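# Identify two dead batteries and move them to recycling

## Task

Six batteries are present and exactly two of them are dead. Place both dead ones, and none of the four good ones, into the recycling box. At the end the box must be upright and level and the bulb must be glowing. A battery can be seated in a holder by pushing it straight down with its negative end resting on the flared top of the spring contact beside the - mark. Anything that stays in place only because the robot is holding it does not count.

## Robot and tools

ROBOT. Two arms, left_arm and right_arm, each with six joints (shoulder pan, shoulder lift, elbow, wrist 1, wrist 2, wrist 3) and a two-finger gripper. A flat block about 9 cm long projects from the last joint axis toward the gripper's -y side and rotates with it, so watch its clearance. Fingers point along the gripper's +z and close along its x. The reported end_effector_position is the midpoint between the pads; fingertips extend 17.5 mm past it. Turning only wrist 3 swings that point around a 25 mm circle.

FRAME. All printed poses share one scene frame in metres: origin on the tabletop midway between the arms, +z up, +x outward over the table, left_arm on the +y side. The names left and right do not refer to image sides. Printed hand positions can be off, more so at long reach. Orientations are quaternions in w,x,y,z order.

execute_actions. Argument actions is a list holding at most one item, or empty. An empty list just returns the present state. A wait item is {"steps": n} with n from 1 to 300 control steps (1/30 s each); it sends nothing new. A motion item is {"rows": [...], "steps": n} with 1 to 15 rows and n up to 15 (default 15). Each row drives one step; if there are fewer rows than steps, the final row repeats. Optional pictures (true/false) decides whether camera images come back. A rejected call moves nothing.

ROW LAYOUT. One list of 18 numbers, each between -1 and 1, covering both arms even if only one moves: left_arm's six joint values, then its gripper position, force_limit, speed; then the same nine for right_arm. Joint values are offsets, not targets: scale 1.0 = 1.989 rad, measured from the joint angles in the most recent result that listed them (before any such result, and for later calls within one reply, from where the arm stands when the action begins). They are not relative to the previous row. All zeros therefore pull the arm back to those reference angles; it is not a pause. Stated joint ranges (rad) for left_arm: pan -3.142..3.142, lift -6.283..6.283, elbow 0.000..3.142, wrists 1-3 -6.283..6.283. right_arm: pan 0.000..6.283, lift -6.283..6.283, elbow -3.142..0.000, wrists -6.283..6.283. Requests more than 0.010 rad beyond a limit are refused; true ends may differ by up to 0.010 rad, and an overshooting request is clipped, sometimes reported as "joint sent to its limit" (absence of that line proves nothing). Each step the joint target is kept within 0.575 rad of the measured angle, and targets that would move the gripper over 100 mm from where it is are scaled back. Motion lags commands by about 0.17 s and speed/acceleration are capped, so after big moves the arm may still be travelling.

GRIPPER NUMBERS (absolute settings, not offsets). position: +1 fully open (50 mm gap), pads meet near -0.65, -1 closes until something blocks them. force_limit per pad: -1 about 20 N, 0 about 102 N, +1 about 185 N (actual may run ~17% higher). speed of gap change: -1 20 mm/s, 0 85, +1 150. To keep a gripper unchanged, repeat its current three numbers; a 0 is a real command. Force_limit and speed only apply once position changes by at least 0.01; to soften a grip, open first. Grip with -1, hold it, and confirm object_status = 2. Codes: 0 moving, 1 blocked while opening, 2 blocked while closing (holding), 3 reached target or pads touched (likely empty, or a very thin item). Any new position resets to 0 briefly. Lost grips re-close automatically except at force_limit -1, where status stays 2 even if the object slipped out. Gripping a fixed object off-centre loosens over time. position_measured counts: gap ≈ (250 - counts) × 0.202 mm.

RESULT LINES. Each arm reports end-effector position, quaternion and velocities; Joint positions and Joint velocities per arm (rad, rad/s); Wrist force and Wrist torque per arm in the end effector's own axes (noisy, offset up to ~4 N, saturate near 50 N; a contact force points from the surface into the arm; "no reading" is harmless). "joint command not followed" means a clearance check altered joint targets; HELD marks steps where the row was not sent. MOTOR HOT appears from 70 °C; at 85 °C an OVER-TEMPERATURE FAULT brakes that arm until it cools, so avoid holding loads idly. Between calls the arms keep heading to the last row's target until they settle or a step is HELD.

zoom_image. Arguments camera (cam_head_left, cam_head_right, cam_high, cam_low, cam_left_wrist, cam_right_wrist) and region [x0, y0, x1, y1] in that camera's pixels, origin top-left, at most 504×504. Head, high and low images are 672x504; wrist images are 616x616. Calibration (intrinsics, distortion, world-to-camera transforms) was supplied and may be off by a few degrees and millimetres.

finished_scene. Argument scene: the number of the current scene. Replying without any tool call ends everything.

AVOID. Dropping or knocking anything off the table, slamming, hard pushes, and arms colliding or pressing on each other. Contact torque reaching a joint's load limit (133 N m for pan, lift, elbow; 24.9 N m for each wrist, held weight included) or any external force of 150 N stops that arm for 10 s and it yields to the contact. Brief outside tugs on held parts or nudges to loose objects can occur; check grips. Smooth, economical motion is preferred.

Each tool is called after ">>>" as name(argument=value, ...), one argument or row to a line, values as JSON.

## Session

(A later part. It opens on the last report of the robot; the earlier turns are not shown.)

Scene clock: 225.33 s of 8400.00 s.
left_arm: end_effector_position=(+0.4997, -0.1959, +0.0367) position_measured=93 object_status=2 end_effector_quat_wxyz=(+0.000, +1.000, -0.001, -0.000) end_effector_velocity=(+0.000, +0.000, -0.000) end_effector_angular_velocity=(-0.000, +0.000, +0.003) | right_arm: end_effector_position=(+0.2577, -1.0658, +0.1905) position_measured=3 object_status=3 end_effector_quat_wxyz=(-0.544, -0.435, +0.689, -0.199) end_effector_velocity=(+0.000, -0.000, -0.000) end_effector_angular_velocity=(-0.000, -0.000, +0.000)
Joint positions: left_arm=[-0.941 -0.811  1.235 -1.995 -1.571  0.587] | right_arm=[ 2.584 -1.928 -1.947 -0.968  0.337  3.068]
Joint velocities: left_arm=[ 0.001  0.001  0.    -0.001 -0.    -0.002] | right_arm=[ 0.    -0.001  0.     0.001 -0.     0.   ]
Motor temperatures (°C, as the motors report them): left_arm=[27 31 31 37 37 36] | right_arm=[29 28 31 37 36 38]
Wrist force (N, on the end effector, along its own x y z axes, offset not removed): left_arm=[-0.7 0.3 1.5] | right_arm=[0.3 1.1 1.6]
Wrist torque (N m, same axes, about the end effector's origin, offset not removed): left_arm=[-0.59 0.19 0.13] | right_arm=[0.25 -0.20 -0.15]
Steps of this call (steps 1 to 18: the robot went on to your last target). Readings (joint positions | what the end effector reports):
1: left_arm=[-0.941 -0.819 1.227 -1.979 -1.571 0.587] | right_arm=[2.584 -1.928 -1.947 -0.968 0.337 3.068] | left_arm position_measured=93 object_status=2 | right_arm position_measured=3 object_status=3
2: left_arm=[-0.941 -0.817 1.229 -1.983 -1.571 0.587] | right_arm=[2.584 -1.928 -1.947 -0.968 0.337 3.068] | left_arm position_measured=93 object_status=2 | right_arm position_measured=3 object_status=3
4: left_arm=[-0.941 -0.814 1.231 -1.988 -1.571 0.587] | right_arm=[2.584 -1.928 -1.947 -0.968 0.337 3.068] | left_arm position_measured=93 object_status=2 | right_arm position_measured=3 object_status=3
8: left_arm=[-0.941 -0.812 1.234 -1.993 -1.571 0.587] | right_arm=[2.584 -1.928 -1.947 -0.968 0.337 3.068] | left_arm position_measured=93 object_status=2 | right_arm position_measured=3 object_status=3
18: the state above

Down 0.8 mm, release, lift.

>>> execute_actions(
  actions=[
    {"rows":[[0,0.0004,0.0004,-0.0008,0,0,-1,0,0,0,0,0,0,0,0,1,0,0],[0,0.0004,0.0004,-0.0008,0,0,-1,0,0,0,0,0,0,0,0,1,0,0],[0,0.0004,0.0004,-0.0008,0,0,-1,0,0,0,0,0,0,0,0,1,0,0],[0,0.0004,0.0004,-0.0008,0,0,-1,0,0,0,0,0,0,0,0,1,0,0],[0,0.0004,0.0004,-0.0008,0,0,-1,0,0,0,0,0,0,0,0,1,0,0],[0,0.0004,0.0004,-0.0008,0,0,-1,0,0,0,0,0,0,0,0,1,0,0],[0,0.0004,0.0004,-0.0008,0,0,-1,0,0,0,0,0,0,0,0,1,0,0],[0,0.0004,0.0004,-0.0008,0,0,1,0,0,0,0,0,0,0,0,1,0,0]],"steps":15},
  ],
  pictures=false,
)

>>> execute_actions(
  actions=[
    {"rows":[[0,-0.004,-0.004,0.008,0,0,1,0,0,0,0,0,0,0,0,1,0,0],[0,-0.008,-0.008,0.016,0,0,1,0,0,0,0,0,0,0,0,1,0,0],[0,-0.012,-0.0125,0.0245,0,0,1,0,0,0,0,0,0,0,0,1,0,0],[0,-0.0165,-0.018,0.0345,0,0,1,0,0,0,0,0,0,0,0,1,0,0]],"steps":15},
  ],
)

Scene clock: 232.63 s of 8400.00 s.
left_arm: end_effector_position=(+0.4997, -0.1959, +0.0359) position_measured=3 object_status=0 end_effector_quat_wxyz=(+0.000, +1.000, -0.001, -0.000) end_effector_velocity=(-0.001, -0.000, -0.001) end_effector_angular_velocity=(+0.001, +0.000, +0.000) | right_arm: end_effector_position=(+0.2577, -1.0658, +0.1905) position_measured=3 object_status=3 end_effector_quat_wxyz=(-0.544, -0.435, +0.689, -0.199) end_effector_velocity=(-0.001, -0.000, -0.000) end_effector_angular_velocity=(-0.000, +0.000, -0.001)
Joint positions: left_arm=[-0.941 -0.81   1.236 -1.997 -1.571  0.587] | right_arm=[ 2.584 -1.928 -1.947 -0.968  0.337  3.068]
Joint velocities: left_arm=[-0.001  0.     0.001 -0.     0.    -0.001] | right_arm=[-0.001 -0.     0.     0.    -0.     0.   ]
Motor temperatures (°C, as the motors report them): left_arm=[27 31 31 37 37 36] | right_arm=[29 28 31 37 36 38]
Wrist force (N, on the end effector, along its own x y z axes, offset not removed): left_arm=[-2.1 2.0 0.1] | right_arm=[1.1 0.3 2.4]
Wrist torque (N m, same axes, about the end effector's origin, offset not removed): left_arm=[0.04 0.58 0.19] | right_arm=[0.23 -0.39 -0.10]
Steps of this call (steps 1 to 15: the robot went on to your last target; steps 16 to 90: nothing new was sent; then 3.80 s passed at rest; steps 91 to 105: all 15 steps of this action). Readings (joint positions | what the end effector reports):
91: left_arm=[-0.941 -0.811 1.235 -1.995 -1.571 0.587] | right_arm=[2.584 -1.928 -1.947 -0.968 0.337 3.068] | left_arm position_measured=93 object_status=2 | right_arm position_measured=3 object_status=3
92: left_arm=[-0.941 -0.811 1.235 -1.995 -1.571 0.587] | right_arm=[2.584 -1.928 -1.947 -0.968 0.337 3.068] | left_arm position_measured=93 object_status=2 | right_arm position_measured=3 object_status=3
94: left_arm=[-0.941 -0.811 1.235 -1.996 -1.571 0.587] | right_arm=[2.584 -1.928 -1.947 -0.968 0.337 3.068] | left_arm position_measured=93 object_status=2 | right_arm position_measured=3 object_status=3
98: left_arm=[-0.941 -0.810 1.236 -1.996 -1.571 0.587] | right_arm=[2.584 -1.928 -1.947 -0.968 0.337 3.068] | left_arm position_measured=88 object_status=0 | right_arm position_measured=3 object_status=3
105: the state above

Scene clock: 233.13 s of 8400.00 s.
left_arm: end_effector_position=(+0.4997, -0.1959, +0.0690) position_measured=3 object_status=3 end_effector_quat_wxyz=(+0.000, +1.000, -0.001, -0.000) end_effector_velocity=(-0.000, +0.000, +0.011) end_effector_angular_velocity=(+0.001, +0.000, +0.003) | right_arm: end_effector_position=(+0.2577, -1.0658, +0.1905) position_measured=3 object_status=3 end_effector_quat_wxyz=(-0.544, -0.435, +0.689, -0.199) end_effector_velocity=(-0.001, -0.000, +0.000) end_effector_angular_velocity=(-0.001, -0.001, -0.002)
Joint positions: left_arm=[-0.941 -0.842  1.201 -1.931 -1.571  0.587] | right_arm=[ 2.584 -1.928 -1.947 -0.968  0.337  3.068]
Joint velocities: left_arm=[ 0.    -0.01  -0.012  0.022  0.    -0.003] | right_arm=[-0.002  0.    -0.     0.     0.     0.   ]
Motor temperatures (°C, as the motors report them): left_arm=[27 31 31 37 37 36] | right_arm=[29 28 31 37 36 38]
Wrist force (N, on the end effector, along its own x y z axes, offset not removed): left_arm=[-1.0 1.6 0.7] | right_arm=[1.2 0.5 2.5]
Wrist torque (N m, same axes, about the end effector's origin, offset not removed): left_arm=[-0.08 0.32 0.20] | right_arm=[0.21 -0.36 -0.09]
Steps of this call (steps 1 to 15: all 15 steps of this action). Readings (joint positions | what the end effector reports):
1: left_arm=[-0.941 -0.810 1.236 -1.997 -1.571 0.587] | right_arm=[2.584 -1.928 -1.947 -0.968 0.337 3.068] | left_arm position_measured=3 object_status=0 | right_arm position_measured=3 object_status=3
2: left_arm=[-0.941 -0.811 1.235 -1.995 -1.571 0.587] | right_arm=[2.584 -1.928 -1.947 -0.968 0.337 3.068] | left_arm position_measured=3 object_status=0 | right_arm position_measured=3 object_status=3
4: left_arm=[-0.941 -0.818 1.228 -1.982 -1.571 0.587] | right_arm=[2.584 -1.928 -1.947 -0.968 0.337 3.068] | left_arm position_measured=3 object_status=0 | right_arm position_measured=3 object_status=3
8: left_arm=[-0.941 -0.834 1.210 -1.948 -1.571 0.587] | right_arm=[2.584 -1.928 -1.947 -0.968 0.337 3.068] | left_arm position_measured=3 object_status=3 | right_arm position_measured=3 object_status=3
15: the state above
camera_calibration (this result's frames):
cam_left_wrist: T_world_to_cam=[[0.999815, 0.0172417, 0.00854008, -0.50294], [0.0143549, -0.963974, 0.26561, -0.210567], [0.012812, -0.265438, -0.964043, 0.155911], [0, 0, 0, 1]] pos_world=[0.503872, -0.152924, 0.210529]
cam_right_wrist: T_world_to_cam=[[-0.0337286, -0.319321, 0.947046, -0.518626], [-0.590759, 0.770694, 0.23882, 0.922351], [-0.806143, -0.551421, -0.214636, -0.191299], [0, 0, 0, 1]] pos_world=[0.373179, -0.981945, 0.229827]

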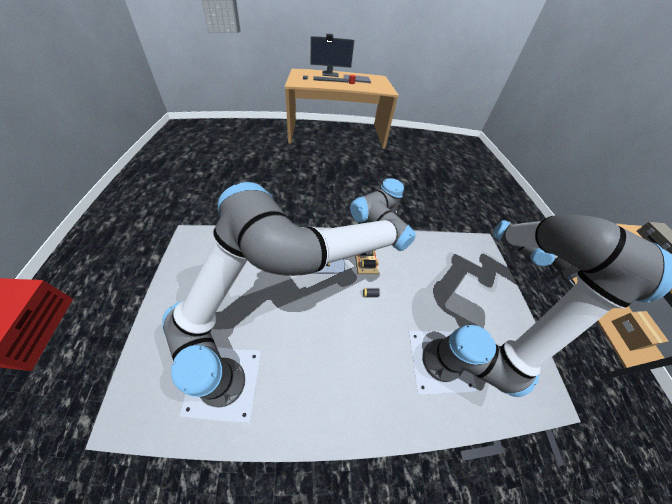

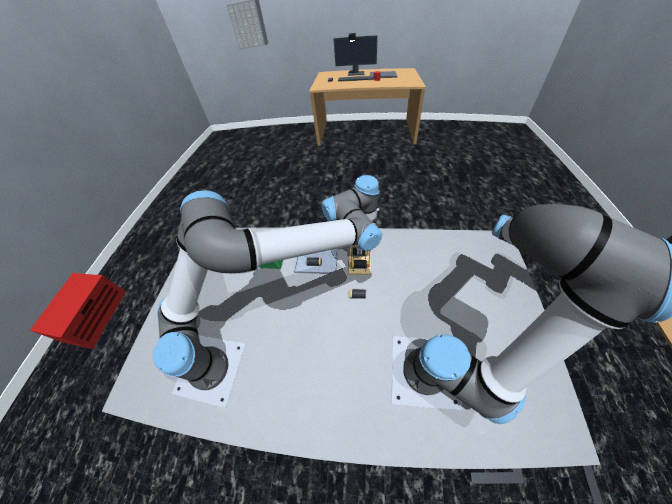

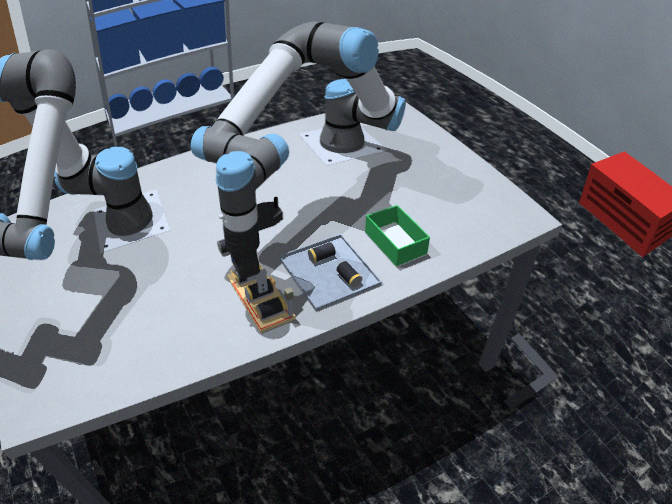

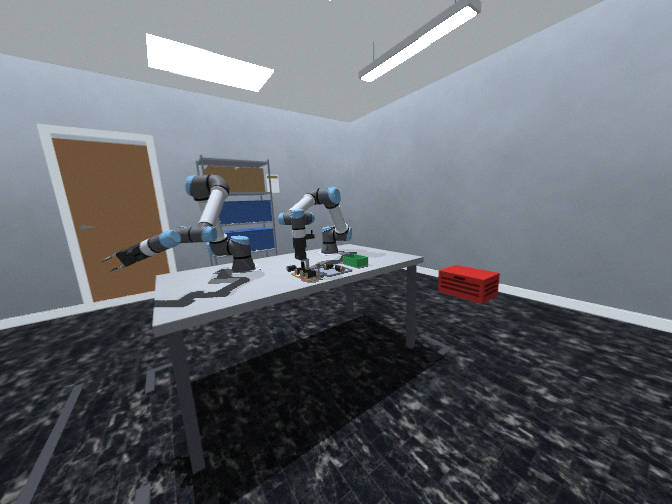

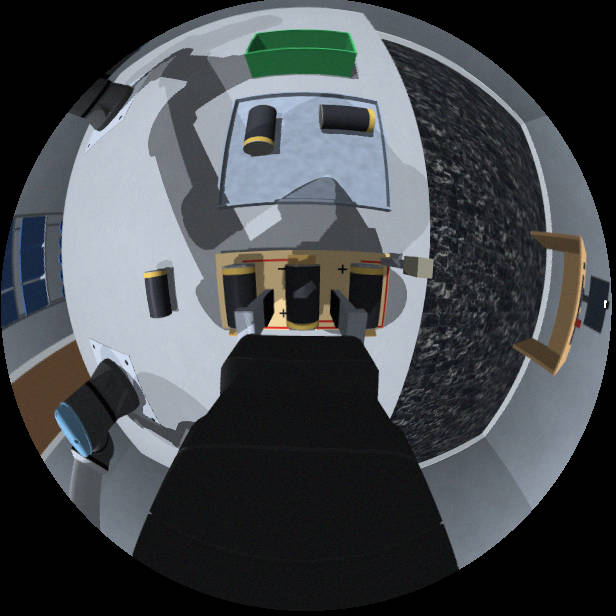

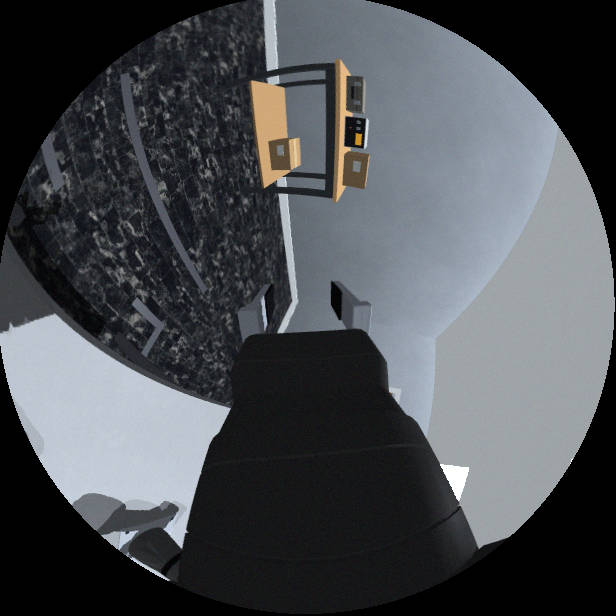

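>>> execute_actions(
  actions=[
    {"rows":[[0.007,0.011,-0.022,0.011,0,0.007,1,0,0,0,0,0,0,0,0,1,0,0],[0.014,0.023,-0.043,0.02,0,0.014,1,0,0,0,0,0,0,0,0,1,0,0],[0.02,0.035,-0.064,0.03,0,0.02,1,0,0,0,0,0,0,0,0,1,0,0],[0.027,0.047,-0.086,0.04,0,0.027,1,0,0,0,0,0,0,0,0,1,0,0],[0.0342,0.0588,-0.1073,0.049,0,0.0337,1,0,0,0,0,0,0,0,0,1,0,0]],"steps":15},
  ],
  pictures=false,
)

>>> execute_actions(
  actions=[
    {"steps":14},
  ],
)

Scene clock: 243.07 s of 8400.00 s.
left_arm: end_effector_position=(+0.5612, -0.1958, +0.0695) position_measured=3 object_status=3 end_effector_quat_wxyz=(-0.000, +1.000, -0.000, -0.001) end_effector_velocity=(+0.026, +0.001, +0.001) end_effector_angular_velocity=(-0.004, -0.003, +0.001) | right_arm: end_effector_position=(+0.2577, -1.0658, +0.1905) position_measured=3 object_status=3 end_effector_quat_wxyz=(-0.544, -0.435, +0.689, -0.199) end_effector_velocity=(-0.001, -0.000, +0.001) end_effector_angular_velocity=(-0.002, -0.002, -0.002)
Joint positions: left_arm=[-0.876 -0.73   0.998 -1.837 -1.571  0.651] | right_arm=[ 2.584 -1.928 -1.947 -0.968  0.337  3.068]
Joint velocities: left_arm=[ 0.026  0.045 -0.086  0.036  0.     0.025] | right_arm=[-0.002  0.001  0.     0.002  0.     0.   ]
Motor temperatures (°C, as the motors report them): left_arm=[27 31 31 37 37 36] | right_arm=[29 28 31 37 36 38]
Wrist force (N, on the end effector, along its own x y z axes, offset not removed): left_arm=[1.1 1.5 2.1] | right_arm=[0.3 0.7 1.6]
Wrist torque (N m, same axes, about the end effector's origin, offset not removed): left_arm=[0.23 0.13 0.15] | right_arm=[0.23 -0.15 -0.18]
Steps of this call (steps 1 to 15: the robot went on to your last target; steps 16 to 90: nothing new was sent; then 6.43 s passed at rest; steps 91 to 105: all 15 steps of this action). Readings (joint positions | what the end effector reports):
91: left_arm=[-0.941 -0.843 1.200 -1.928 -1.571 0.587] | right_arm=[2.584 -1.928 -1.947 -0.968 0.337 3.068] | left_arm position_measured=3 object_status=3 | right_arm position_measured=3 object_status=3
92: left_arm=[-0.939 -0.840 1.195 -1.925 -1.571 0.589] | right_arm=[2.584 -1.928 -1.947 -0.968 0.337 3.068] | left_arm position_measured=3 object_status=3 | right_arm position_measured=3 object_status=3
94: left_arm=[-0.929 -0.823 1.166 -1.911 -1.571 0.599] | right_arm=[2.584 -1.928 -1.947 -0.968 0.337 3.068] | left_arm position_measured=3 object_status=3 | right_arm position_measured=3 object_status=3
98: left_arm=[-0.895 -0.764 1.062 -1.864 -1.571 0.632] | right_arm=[2.584 -1.928 -1.947 -0.968 0.337 3.068] | left_arm position_measured=3 object_status=3 | right_arm position_measured=3 object_status=3
105: the state above

Scene clock: 243.53 s of 8400.00 s.
left_arm: end_effector_position=(+0.5641, -0.1958, +0.0697) position_measured=3 object_status=3 end_effector_quat_wxyz=(-0.000, +1.000, -0.000, -0.000) end_effector_velocity=(+0.001, +0.001, -0.001) end_effector_angular_velocity=(+0.001, +0.001, +0.001) | right_arm: end_effector_position=(+0.2577, -1.0658, +0.1905) position_measured=3 object_status=3 end_effector_quat_wxyz=(-0.544, -0.435, +0.689, -0.199) end_effector_velocity=(+0.000, +0.000, -0.001) end_effector_angular_velocity=(+0.001, +0.001, +0.001)
Joint positions: left_arm=[-0.873 -0.725  0.988 -1.833 -1.571  0.654] | right_arm=[ 2.584 -1.928 -1.947 -0.968  0.337  3.068]
Joint velocities: left_arm=[ 0.002  0.001 -0.001  0.001 -0.     0.001] | right_arm=[ 0.001 -0.001  0.    -0.     0.    -0.   ]
Motor temperatures (°C, as the motors report them): left_arm=[27 31 31 37 37 36] | right_arm=[29 28 31 37 36 38]
Wrist force (N, on the end effector, along its own x y z axes, offset not removed): left_arm=[-2.7 0.9 -0.1] | right_arm=[-0.9 0.0 2.4]
Wrist torque (N m, same axes, about the end effector's origin, offset not removed): left_arm=[-0.16 0.41 0.15] | right_arm=[0.08 -0.05 -0.15]
Steps of this call (steps 1 to 14: the robot went on to your last target). Readings (joint positions | what the end effector reports):
1: left_arm=[-0.875 -0.729 0.996 -1.836 -1.571 0.652] | right_arm=[2.584 -1.928 -1.947 -0.968 0.337 3.068] | left_arm position_measured=3 object_status=3 | right_arm position_measured=3 object_status=3
2: left_arm=[-0.875 -0.728 0.994 -1.836 -1.571 0.652] | right_arm=[2.584 -1.928 -1.947 -0.968 0.337 3.068] | left_arm position_measured=3 object_status=3 | right_arm position_measured=3 object_status=3
4: left_arm=[-0.874 -0.727 0.991 -1.835 -1.571 0.653] | right_arm=[2.584 -1.928 -1.947 -0.968 0.337 3.068] | left_arm position_measured=3 object_status=3 | right_arm position_measured=3 object_status=3
8: left_arm=[-0.873 -0.725 0.989 -1.834 -1.571 0.653] | right_arm=[2.584 -1.928 -1.947 -0.968 0.337 3.068] | left_arm position_measured=3 object_status=3 | right_arm position_measured=3 object_status=3
14: the state above
camera_calibration (this result's frames):
cam_left_wrist: T_world_to_cam=[[0.999802, 0.018219, 0.00798594, -0.567067], [0.0154541, -0.964166, 0.264851, -0.212121], [0.0125251, -0.264675, -0.964256, 0.156155], [0, 0, 0, 1]] pos_world=[0.568277, -0.152858, 0.211283]
cam_right_wrist: T_world_to_cam=[[-0.0337284, -0.319321, 0.947046, -0.518626], [-0.590759, 0.770694, 0.23882, 0.922351], [-0.806143, -0.551421, -0.214636, -0.1913], [0, 0, 0, 1]] pos_world=[0.373179, -0.981945, 0.229827]

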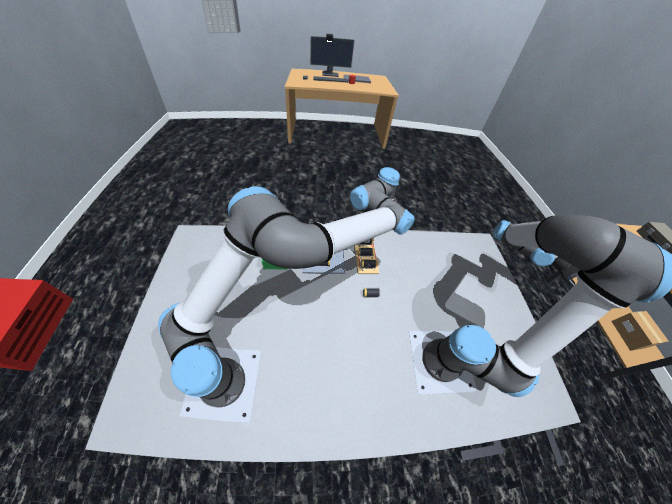

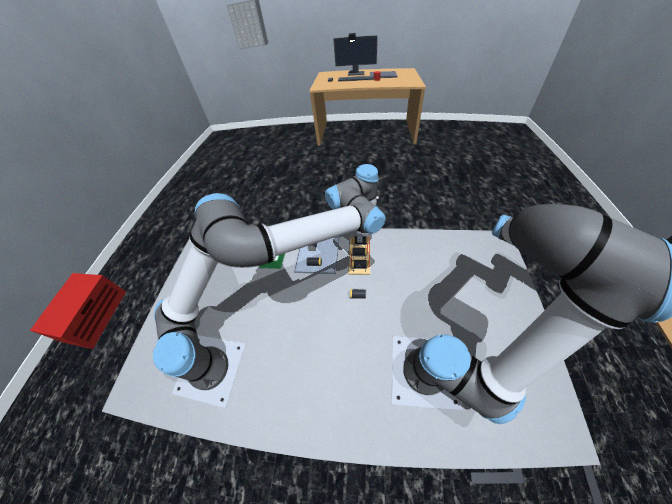

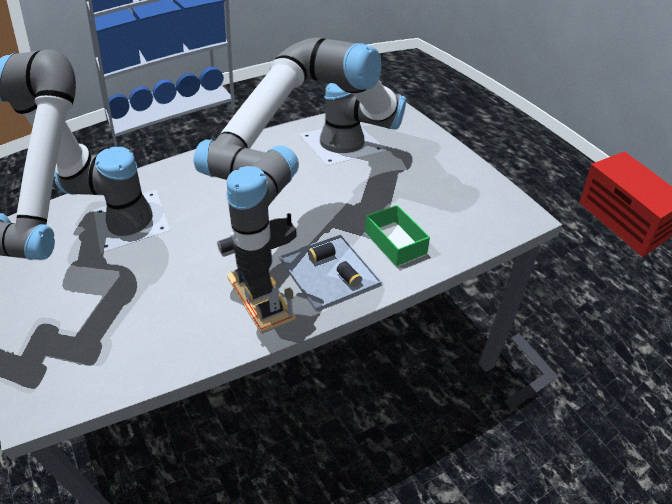

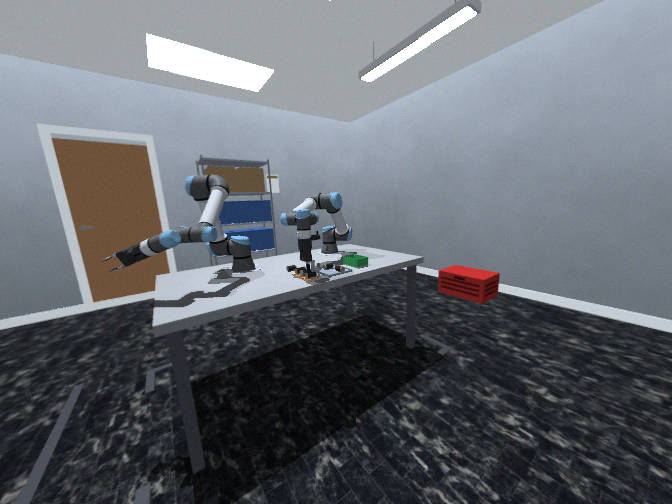

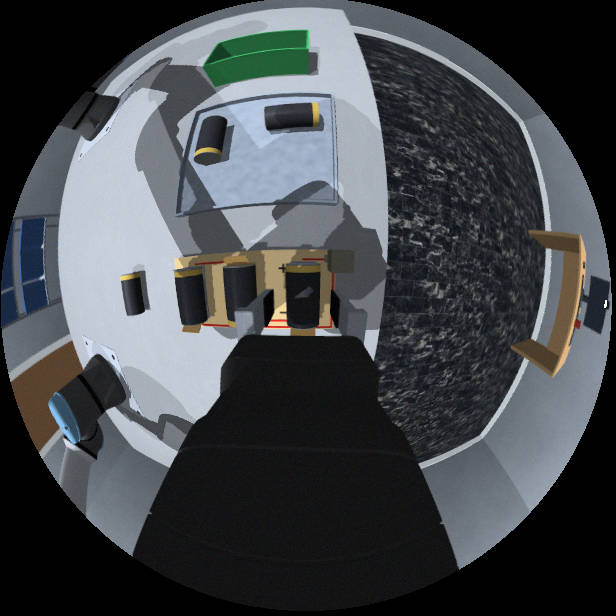

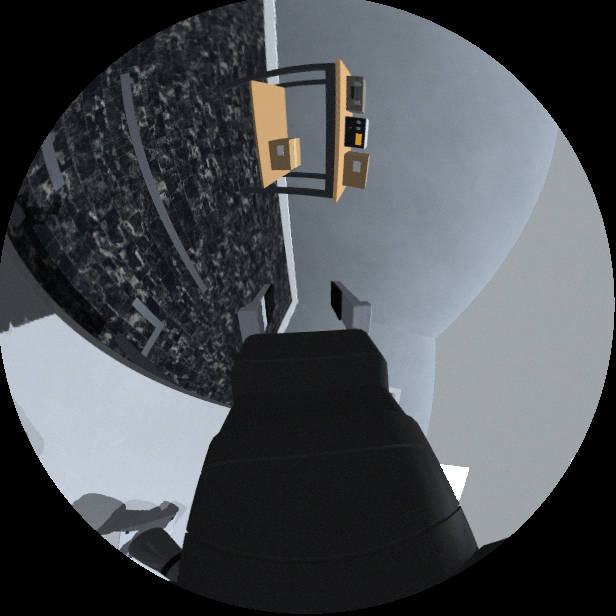

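>>> execute_actions(
  actions=[
    {"rows":[[0,0.003,0.0045,-0.0075,0,0,1,0,0,0,0,0,0,0,0,1,0,0],[0,0.006,0.009,-0.015,0,0,1,0,0,0,0,0,0,0,0,1,0,0],[0,0.009,0.0133,-0.0223,0,0,1,0,0,0,0,0,0,0,0,1,0,0],[0,0.012,0.0173,-0.0293,0,0,1,0,0,0,0,0,0,0,0,1,0,0],[0,0.0139,0.0198,-0.0337,0,0,1,0,0,0,0,0,0,0,0,1,0,0]],"steps":15},
  ],
  pictures=false,
)

>>> execute_actions(
  actions=[
    {"steps":10},
  ],
  pictures=false,
)

>>> execute_actions(
  actions=[
    {"rows":[[0,0,0,0,0,0,-1,0,0,0,0,0,0,0,0,1,0,0]],"steps":14},
  ],
)

>>> zoom_image(
  camera="cam_left_wrist",
  region=[240, 240, 360, 340],
)

Scene clock: 248.57 s of 8400.00 s.
left_arm: end_effector_position=(+0.5641, -0.1957, +0.0370) position_measured=3 object_status=3 end_effector_quat_wxyz=(-0.000, +1.000, -0.000, -0.000) end_effector_velocity=(-0.000, +0.000, -0.012) end_effector_angular_velocity=(+0.001, +0.000, -0.000) | right_arm: end_effector_position=(+0.2577, -1.0658, +0.1905) position_measured=3 object_status=3 end_effector_quat_wxyz=(-0.544, -0.435, +0.689, -0.199) end_effector_velocity=(+0.000, +0.000, +0.000) end_effector_angular_velocity=(+0.000, +0.000, +0.001)
Joint positions: left_arm=[-0.873 -0.699  1.026 -1.897 -1.571  0.654] | right_arm=[ 2.584 -1.928 -1.947 -0.968  0.337  3.068]
Joint velocities: left_arm=[-0.     0.01   0.014 -0.023 -0.     0.   ] | right_arm=[ 0.001  0.001 -0.    -0.001  0.    -0.   ]
Motor temperatures (°C, as the motors report them): left_arm=[27 31 31 37 37 36] | right_arm=[29 28 31 37 36 38]
Wrist force (N, on the end effector, along its own x y z axes, offset not removed): left_arm=[-4.4 -2.5 -1.9] | right_arm=[0.8 0.2 2.0]
Wrist torque (N m, same axes, about the end effector's origin, offset not removed): left_arm=[-0.74 0.86 0.17] | right_arm=[0.11 -0.26 -0.09]
Steps of this call (steps 1 to 30: the robot went on to your last target; steps 31 to 90: nothing new was sent; then 1.53 s passed at rest; steps 91 to 105: all 15 steps of this action). Readings (joint positions | what the end effector reports):
91: left_arm=[-0.873 -0.725 0.988 -1.833 -1.571 0.654] | right_arm=[2.584 -1.928 -1.947 -0.968 0.337 3.068] | left_arm position_measured=3 object_status=3 | right_arm position_measured=3 object_status=3
92: left_arm=[-0.873 -0.724 0.989 -1.835 -1.571 0.654] | right_arm=[2.584 -1.928 -1.947 -0.968 0.337 3.068] | left_arm position_measured=3 object_status=3 | right_arm position_measured=3 object_status=3
94: left_arm=[-0.873 -0.719 0.996 -1.846 -1.571 0.654] | right_arm=[2.584 -1.928 -1.947 -0.968 0.337 3.068] | left_arm position_measured=3 object_status=3 | right_arm position_measured=3 object_status=3
98: left_arm=[-0.873 -0.706 1.016 -1.880 -1.571 0.654] | right_arm=[2.584 -1.928 -1.947 -0.968 0.337 3.068] | left_arm position_measured=3 object_status=3 | right_arm position_measured=3 object_status=3
105: the state above

Scene clock: 248.90 s of 8400.00 s.
left_arm: end_effector_position=(+0.5641, -0.1957, +0.0357) position_measured=3 object_status=3 end_effector_quat_wxyz=(-0.000, +1.000, -0.000, -0.000) end_effector_velocity=(+0.000, -0.000, -0.000) end_effector_angular_velocity=(-0.000, -0.000, +0.000) | right_arm: end_effector_position=(+0.2577, -1.0658, +0.1905) position_measured=3 object_status=3 end_effector_quat_wxyz=(-0.544, -0.435, +0.689, -0.199) end_effector_velocity=(-0.000, +0.000, -0.000) end_effector_angular_velocity=(+0.001, +0.001, +0.000)
Joint positions: left_arm=[-0.873 -0.697  1.027 -1.9   -1.571  0.654] | right_arm=[ 2.584 -1.928 -1.947 -0.968  0.337  3.068]
Joint velocities: left_arm=[-0.     0.     0.    -0.001  0.    -0.   ] | right_arm=[ 0.    -0.     0.    -0.001 -0.     0.   ]
Motor temperatures (°C, as the motors report them): left_arm=[27 31 31 37 37 36] | right_arm=[29 28 31 37 36 38]
Wrist force (N, on the end effector, along its own x y z axes, offset not removed): left_arm=[1.5 -0.5 0.9] | right_arm=[1.0 -1.1 1.2]
Wrist torque (N m, same axes, about the end effector's origin, offset not removed): left_arm=[-0.20 -0.06 0.11] | right_arm=[-0.12 -0.38 -0.15]
Steps of this call (steps 1 to 10: the robot went on to your last target). Readings (joint positions | what the end effector reports):
1: left_arm=[-0.873 -0.698 1.026 -1.898 -1.571 0.654] | right_arm=[2.584 -1.928 -1.947 -0.968 0.337 3.068] | left_arm position_measured=3 object_status=3 | right_arm position_measured=3 object_status=3
2: left_arm=[-0.873 -0.698 1.027 -1.899 -1.571 0.654] | right_arm=[2.584 -1.928 -1.947 -0.968 0.337 3.068] | left_arm position_measured=3 object_status=3 | right_arm position_measured=3 object_status=3
4: left_arm=[-0.873 -0.698 1.027 -1.899 -1.571 0.654] | right_arm=[2.584 -1.928 -1.947 -0.968 0.337 3.068] | left_arm position_measured=3 object_status=3 | right_arm position_measured=3 object_status=3
8: left_arm=[-0.873 -0.697 1.027 -1.900 -1.571 0.654] | right_arm=[2.584 -1.928 -1.947 -0.968 0.337 3.068] | left_arm position_measured=3 object_status=3 | right_arm position_measured=3 object_status=3
10: the state above

Scene clock: 249.37 s of 8400.00 s.
left_arm: end_effector_position=(+0.5641, -0.1957, +0.0357) position_measured=93 object_status=2 end_effector_quat_wxyz=(-0.000, +1.000, -0.000, -0.000) end_effector_velocity=(-0.000, -0.001, -0.000) end_effector_angular_velocity=(+0.000, +0.000, -0.003) | right_arm: end_effector_position=(+0.2577, -1.0658, +0.1905) position_measured=3 object_status=3 end_effector_quat_wxyz=(-0.544, -0.435, +0.689, -0.199) end_effector_velocity=(+0.000, +0.000, +0.000) end_effector_angular_velocity=(-0.001, -0.001, -0.000)
Joint positions: left_arm=[-0.873 -0.697  1.027 -1.9   -1.571  0.654] | right_arm=[ 2.584 -1.928 -1.947 -0.968  0.337  3.068]
Joint velocities: left_arm=[-0.001  0.001 -0.     0.     0.     0.002] | right_arm=[ 0.     0.    -0.     0.001  0.     0.   ]
Motor temperatures (°C, as the motors report them): left_arm=[27 31 31 37 37 36] | right_arm=[29 28 31 37 36 38]
Wrist force (N, on the end effector, along its own x y z axes, offset not removed): left_arm=[-3.4 2.1 -0.7] | right_arm=[0.0 0.9 1.8]
Wrist torque (N m, same axes, about the end effector's origin, offset not removed): left_arm=[0.01 0.81 0.18] | right_arm=[0.23 -0.06 -0.13]
Steps of this call (steps 1 to 14: all 14 steps of this action). Readings (joint positions | what the end effector reports):
1: left_arm=[-0.873 -0.697 1.027 -1.900 -1.571 0.654] | right_arm=[2.584 -1.928 -1.947 -0.968 0.337 3.068] | left_arm position_measured=8 object_status=0 | right_arm position_measured=3 object_status=3
2: left_arm=[-0.873 -0.697 1.027 -1.900 -1.571 0.654] | right_arm=[2.584 -1.928 -1.947 -0.968 0.337 3.068] | left_arm position_measured=23 object_status=0 | right_arm position_measured=3 object_status=3
4: left_arm=[-0.873 -0.697 1.027 -1.900 -1.571 0.654] | right_arm=[2.584 -1.928 -1.947 -0.968 0.337 3.068] | left_arm position_measured=51 object_status=0 | right_arm position_measured=3 object_status=3
8: left_arm=[-0.873 -0.697 1.027 -1.900 -1.571 0.654] | right_arm=[2.584 -1.928 -1.947 -0.968 0.337 3.068] | left_arm position_measured=93 object_status=0 | right_arm position_measured=3 object_status=3
14: the state above
camera_calibration (this result's frames):
cam_left_wrist: T_world_to_cam=[[0.999802, 0.0182292, 0.00799298, -0.566825], [0.0154619, -0.964163, 0.26486, -0.203085], [0.0125347, -0.264684, -0.964254, 0.123401], [0, 0, 0, 1]] pos_world=[0.568306, -0.152812, 0.17731]
cam_right_wrist: T_world_to_cam=[[-0.0337285, -0.319321, 0.947046, -0.518626], [-0.590759, 0.770694, 0.23882, 0.92235], [-0.806143, -0.551421, -0.214636, -0.191299], [0, 0, 0, 1]] pos_world=[0.373179, -0.981945, 0.229827]

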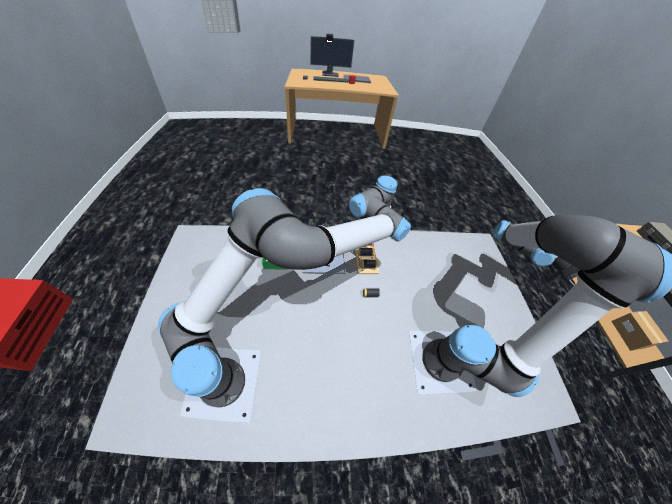

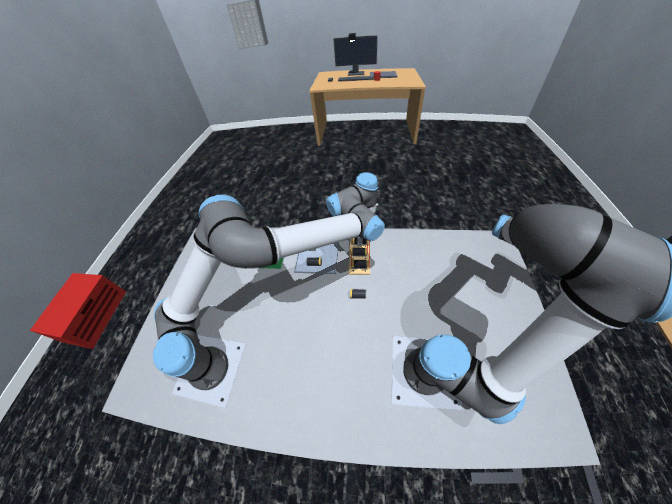

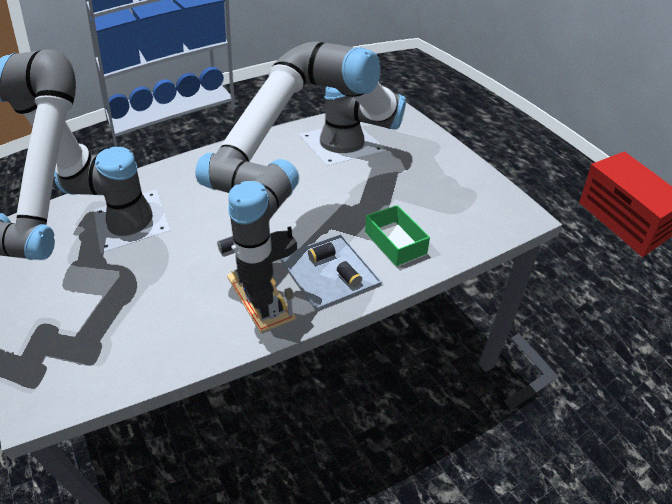

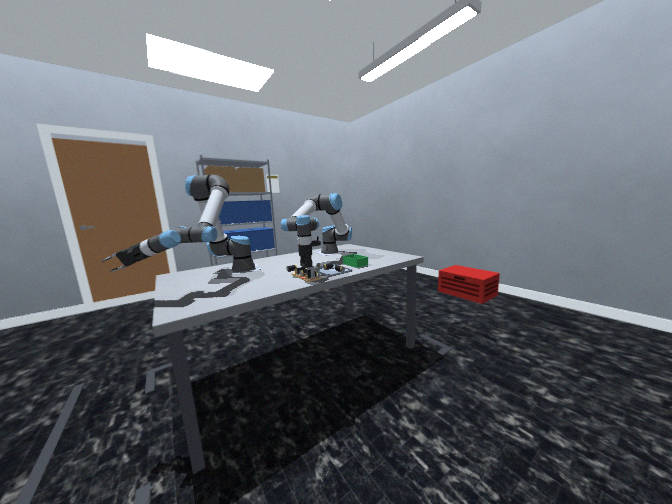

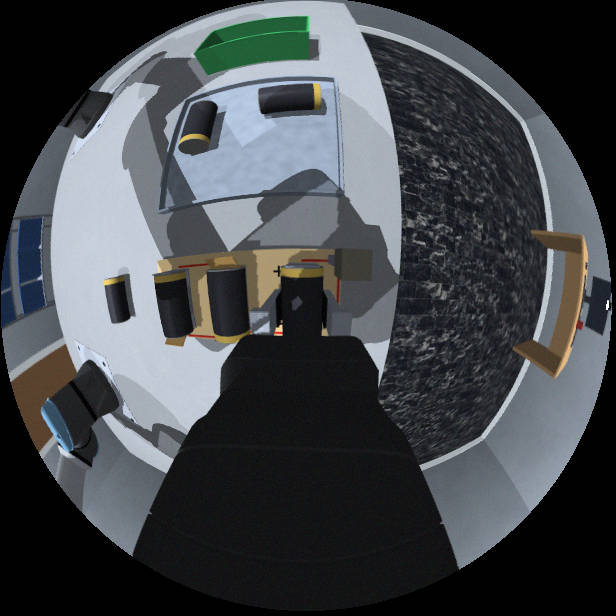

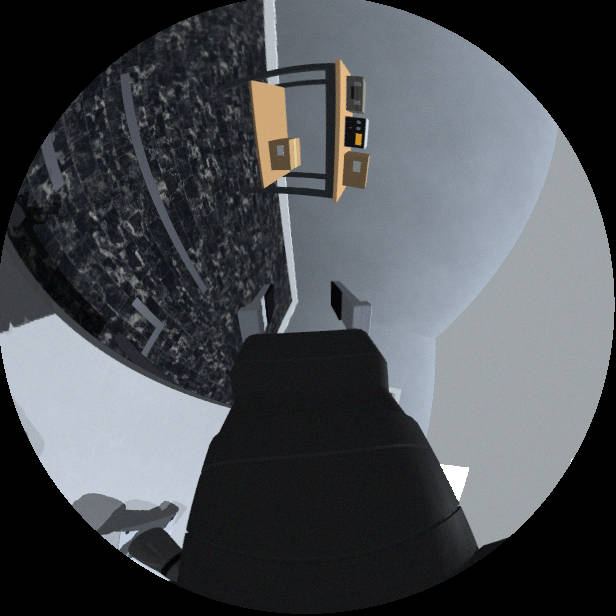

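Region (240, 240, 360, 340) of cam_left_wrist's 616x616 image, scaled by 4.200, with more detail than that image has.

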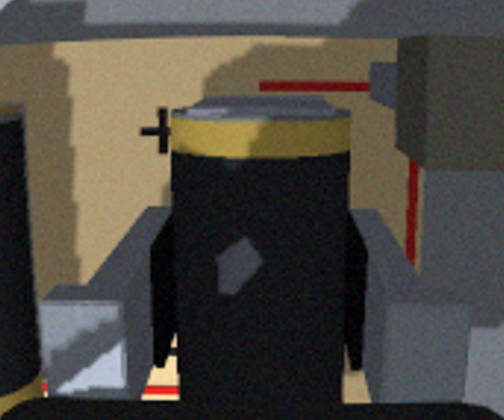

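>>> execute_actions(
  actions=[
    {"rows":[[0,-0.001,-0.0015,0.0025,0,0,-1,0,0,0,0,0,0,0,0,1,0,0],[0,-0.0025,-0.0033,0.0058,0,0,-1,0,0,0,0,0,0,0,0,1,0,0],[0,-0.0045,-0.006,0.0105,0,0,-1,0,0,0,0,0,0,0,0,1,0,0],[0,-0.007,-0.0095,0.0165,0,0,-1,0,0,0,0,0,0,0,0,1,0,0],[0,-0.01,-0.014,0.024,0,0,-1,0,0,0,0,0,0,0,0,1,0,0],[0,-0.0139,-0.0198,0.0337,0,0,-1,0,0,0,0,0,0,0,0,1,0,0],[0,-0.0175,-0.0265,0.044,0,0,-1,0,0,0,0,0,0,0,0,1,0,0],[0,-0.0208,-0.0336,0.0544,0,0,-1,0,0,0,0,0,0,0,0,1,0,0]],"steps":15},
  ],
  pictures=false,
)

>>> execute_actions(
  actions=[
    {"rows":[[-0.006,-0.013,0.017,-0.004,0,-0.006,-1,0,0,0,0,0,0,0,0,1,0,0],[-0.012,-0.024,0.036,-0.012,0,-0.012,-1,0,0,0,0,0,0,0,0,1,0,0],[-0.018,-0.035,0.055,-0.02,0,-0.018,-1,0,0,0,0,0,0,0,0,1,0,0],[-0.024,-0.046,0.074,-0.028,0,-0.024,-1,0,0,0,0,0,0,0,0,1,0,0]],"steps":12},
  ],
  pictures=false,
)

Scene clock: 262.60 s of 8400.00 s.
left_arm: end_effector_position=(+0.5642, -0.1959, +0.0847) position_measured=93 object_status=2 end_effector_quat_wxyz=(+0.000, +1.000, -0.000, -0.000) end_effector_velocity=(-0.001, +0.001, +0.043) end_effector_angular_velocity=(+0.002, +0.001, -0.001) | right_arm: end_effector_position=(+0.2577, -1.0658, +0.1905) position_measured=3 object_status=3 end_effector_quat_wxyz=(-0.544, -0.435, +0.689, -0.199) end_effector_velocity=(+0.001, +0.000, -0.000) end_effector_angular_velocity=(+0.000, -0.000, +0.001)
Joint positions: left_arm=[-0.873 -0.735  0.967 -1.802 -1.571  0.654] | right_arm=[ 2.584 -1.928 -1.947 -0.968  0.337  3.068]
Joint velocities: left_arm=[-0.    -0.031 -0.056  0.089 -0.     0.   ] | right_arm=[ 0.001 -0.001  0.     0.001  0.     0.   ]
Motor temperatures (°C, as the motors report them): left_arm=[27 31 31 37 37 36] | right_arm=[29 28 31 37 36 38]
Wrist force (N, on the end effector, along its own x y z axes, offset not removed): left_arm=[0.1 0.3 3.9] | right_arm=[-0.6 0.2 2.7]
Wrist torque (N m, same axes, about the end effector's origin, offset not removed): left_arm=[-0.18 0.10 -0.06] | right_arm=[0.17 -0.07 -0.14]
Steps of this call (steps 1 to 15: the robot went on to your last target; steps 16 to 90: nothing new was sent; then 9.73 s passed at rest; steps 91 to 105: all 15 steps of this action). Readings (joint positions | what the end effector reports):
91: left_arm=[-0.873 -0.697 1.027 -1.900 -1.571 0.654] | right_arm=[2.584 -1.928 -1.947 -0.968 0.337 3.068] | left_arm position_measured=93 object_status=2 | right_arm position_measured=3 object_status=3
92: left_arm=[-0.873 -0.698 1.027 -1.899 -1.571 0.654] | right_arm=[2.584 -1.928 -1.947 -0.968 0.337 3.068] | left_arm position_measured=93 object_status=2 | right_arm position_measured=3 object_status=3
94: left_arm=[-0.873 -0.700 1.024 -1.894 -1.571 0.654] | right_arm=[2.584 -1.928 -1.947 -0.968 0.337 3.068] | left_arm position_measured=93 object_status=2 | right_arm position_measured=3 object_status=3
98: left_arm=[-0.873 -0.714 1.004 -1.862 -1.571 0.654] | right_arm=[2.584 -1.928 -1.947 -0.968 0.337 3.068] | left_arm position_measured=93 object_status=2 | right_arm position_measured=3 object_status=3
105: the state above

Scene clock: 263.00 s of 8400.00 s.
left_arm: end_effector_position=(+0.5226, -0.1967, +0.0912) position_measured=93 object_status=2 end_effector_quat_wxyz=(+0.000, +1.000, -0.000, -0.000) end_effector_velocity=(-0.036, +0.004, +0.001) end_effector_angular_velocity=(+0.004, +0.003, +0.000) | right_arm: end_effector_position=(+0.2577, -1.0658, +0.1905) position_measured=3 object_status=3 end_effector_quat_wxyz=(-0.544, -0.435, +0.689, -0.199) end_effector_velocity=(+0.001, +0.000, -0.000) end_effector_angular_velocity=(-0.000, -0.001, +0.001)
Joint positions: left_arm=[-0.917 -0.819  1.1   -1.853 -1.571  0.61 ] | right_arm=[ 2.584 -1.928 -1.947 -0.968  0.337  3.068]
Joint velocities: left_arm=[-0.035 -0.068  0.119 -0.046  0.    -0.036] | right_arm=[ 0.001 -0.     0.     0.001  0.     0.   ]
Motor temperatures (°C, as the motors report them): left_arm=[27 31 31 37 37 36] | right_arm=[29 28 31 37 36 38]
Wrist force (N, on the end effector, along its own x y z axes, offset not removed): left_arm=[-2.1 1.3 5.2] | right_arm=[-0.8 0.8 1.7]
Wrist torque (N m, same axes, about the end effector's origin, offset not removed): left_arm=[-0.07 0.37 0.09] | right_arm=[0.19 0.03 -0.14]
Steps of this call (steps 1 to 12: all 12 steps of this action). Readings (joint positions | what the end effector reports):
1: left_arm=[-0.873 -0.736 0.966 -1.800 -1.571 0.654] | right_arm=[2.584 -1.928 -1.947 -0.968 0.337 3.068] | left_arm position_measured=93 object_status=2 | right_arm position_measured=3 object_status=3
2: left_arm=[-0.874 -0.740 0.969 -1.800 -1.571 0.652] | right_arm=[2.584 -1.928 -1.947 -0.968 0.337 3.068] | left_arm position_measured=93 object_status=2 | right_arm position_measured=3 object_status=3
4: left_arm=[-0.884 -0.757 0.995 -1.810 -1.571 0.643] | right_arm=[2.584 -1.928 -1.947 -0.968 0.337 3.068] | left_arm position_measured=93 object_status=2 | right_arm position_measured=3 object_status=3
8: left_arm=[-0.908 -0.802 1.071 -1.841 -1.571 0.619] | right_arm=[2.584 -1.928 -1.947 -0.968 0.337 3.068] | left_arm position_measured=93 object_status=2 | right_arm position_measured=3 object_status=3
12: the state above


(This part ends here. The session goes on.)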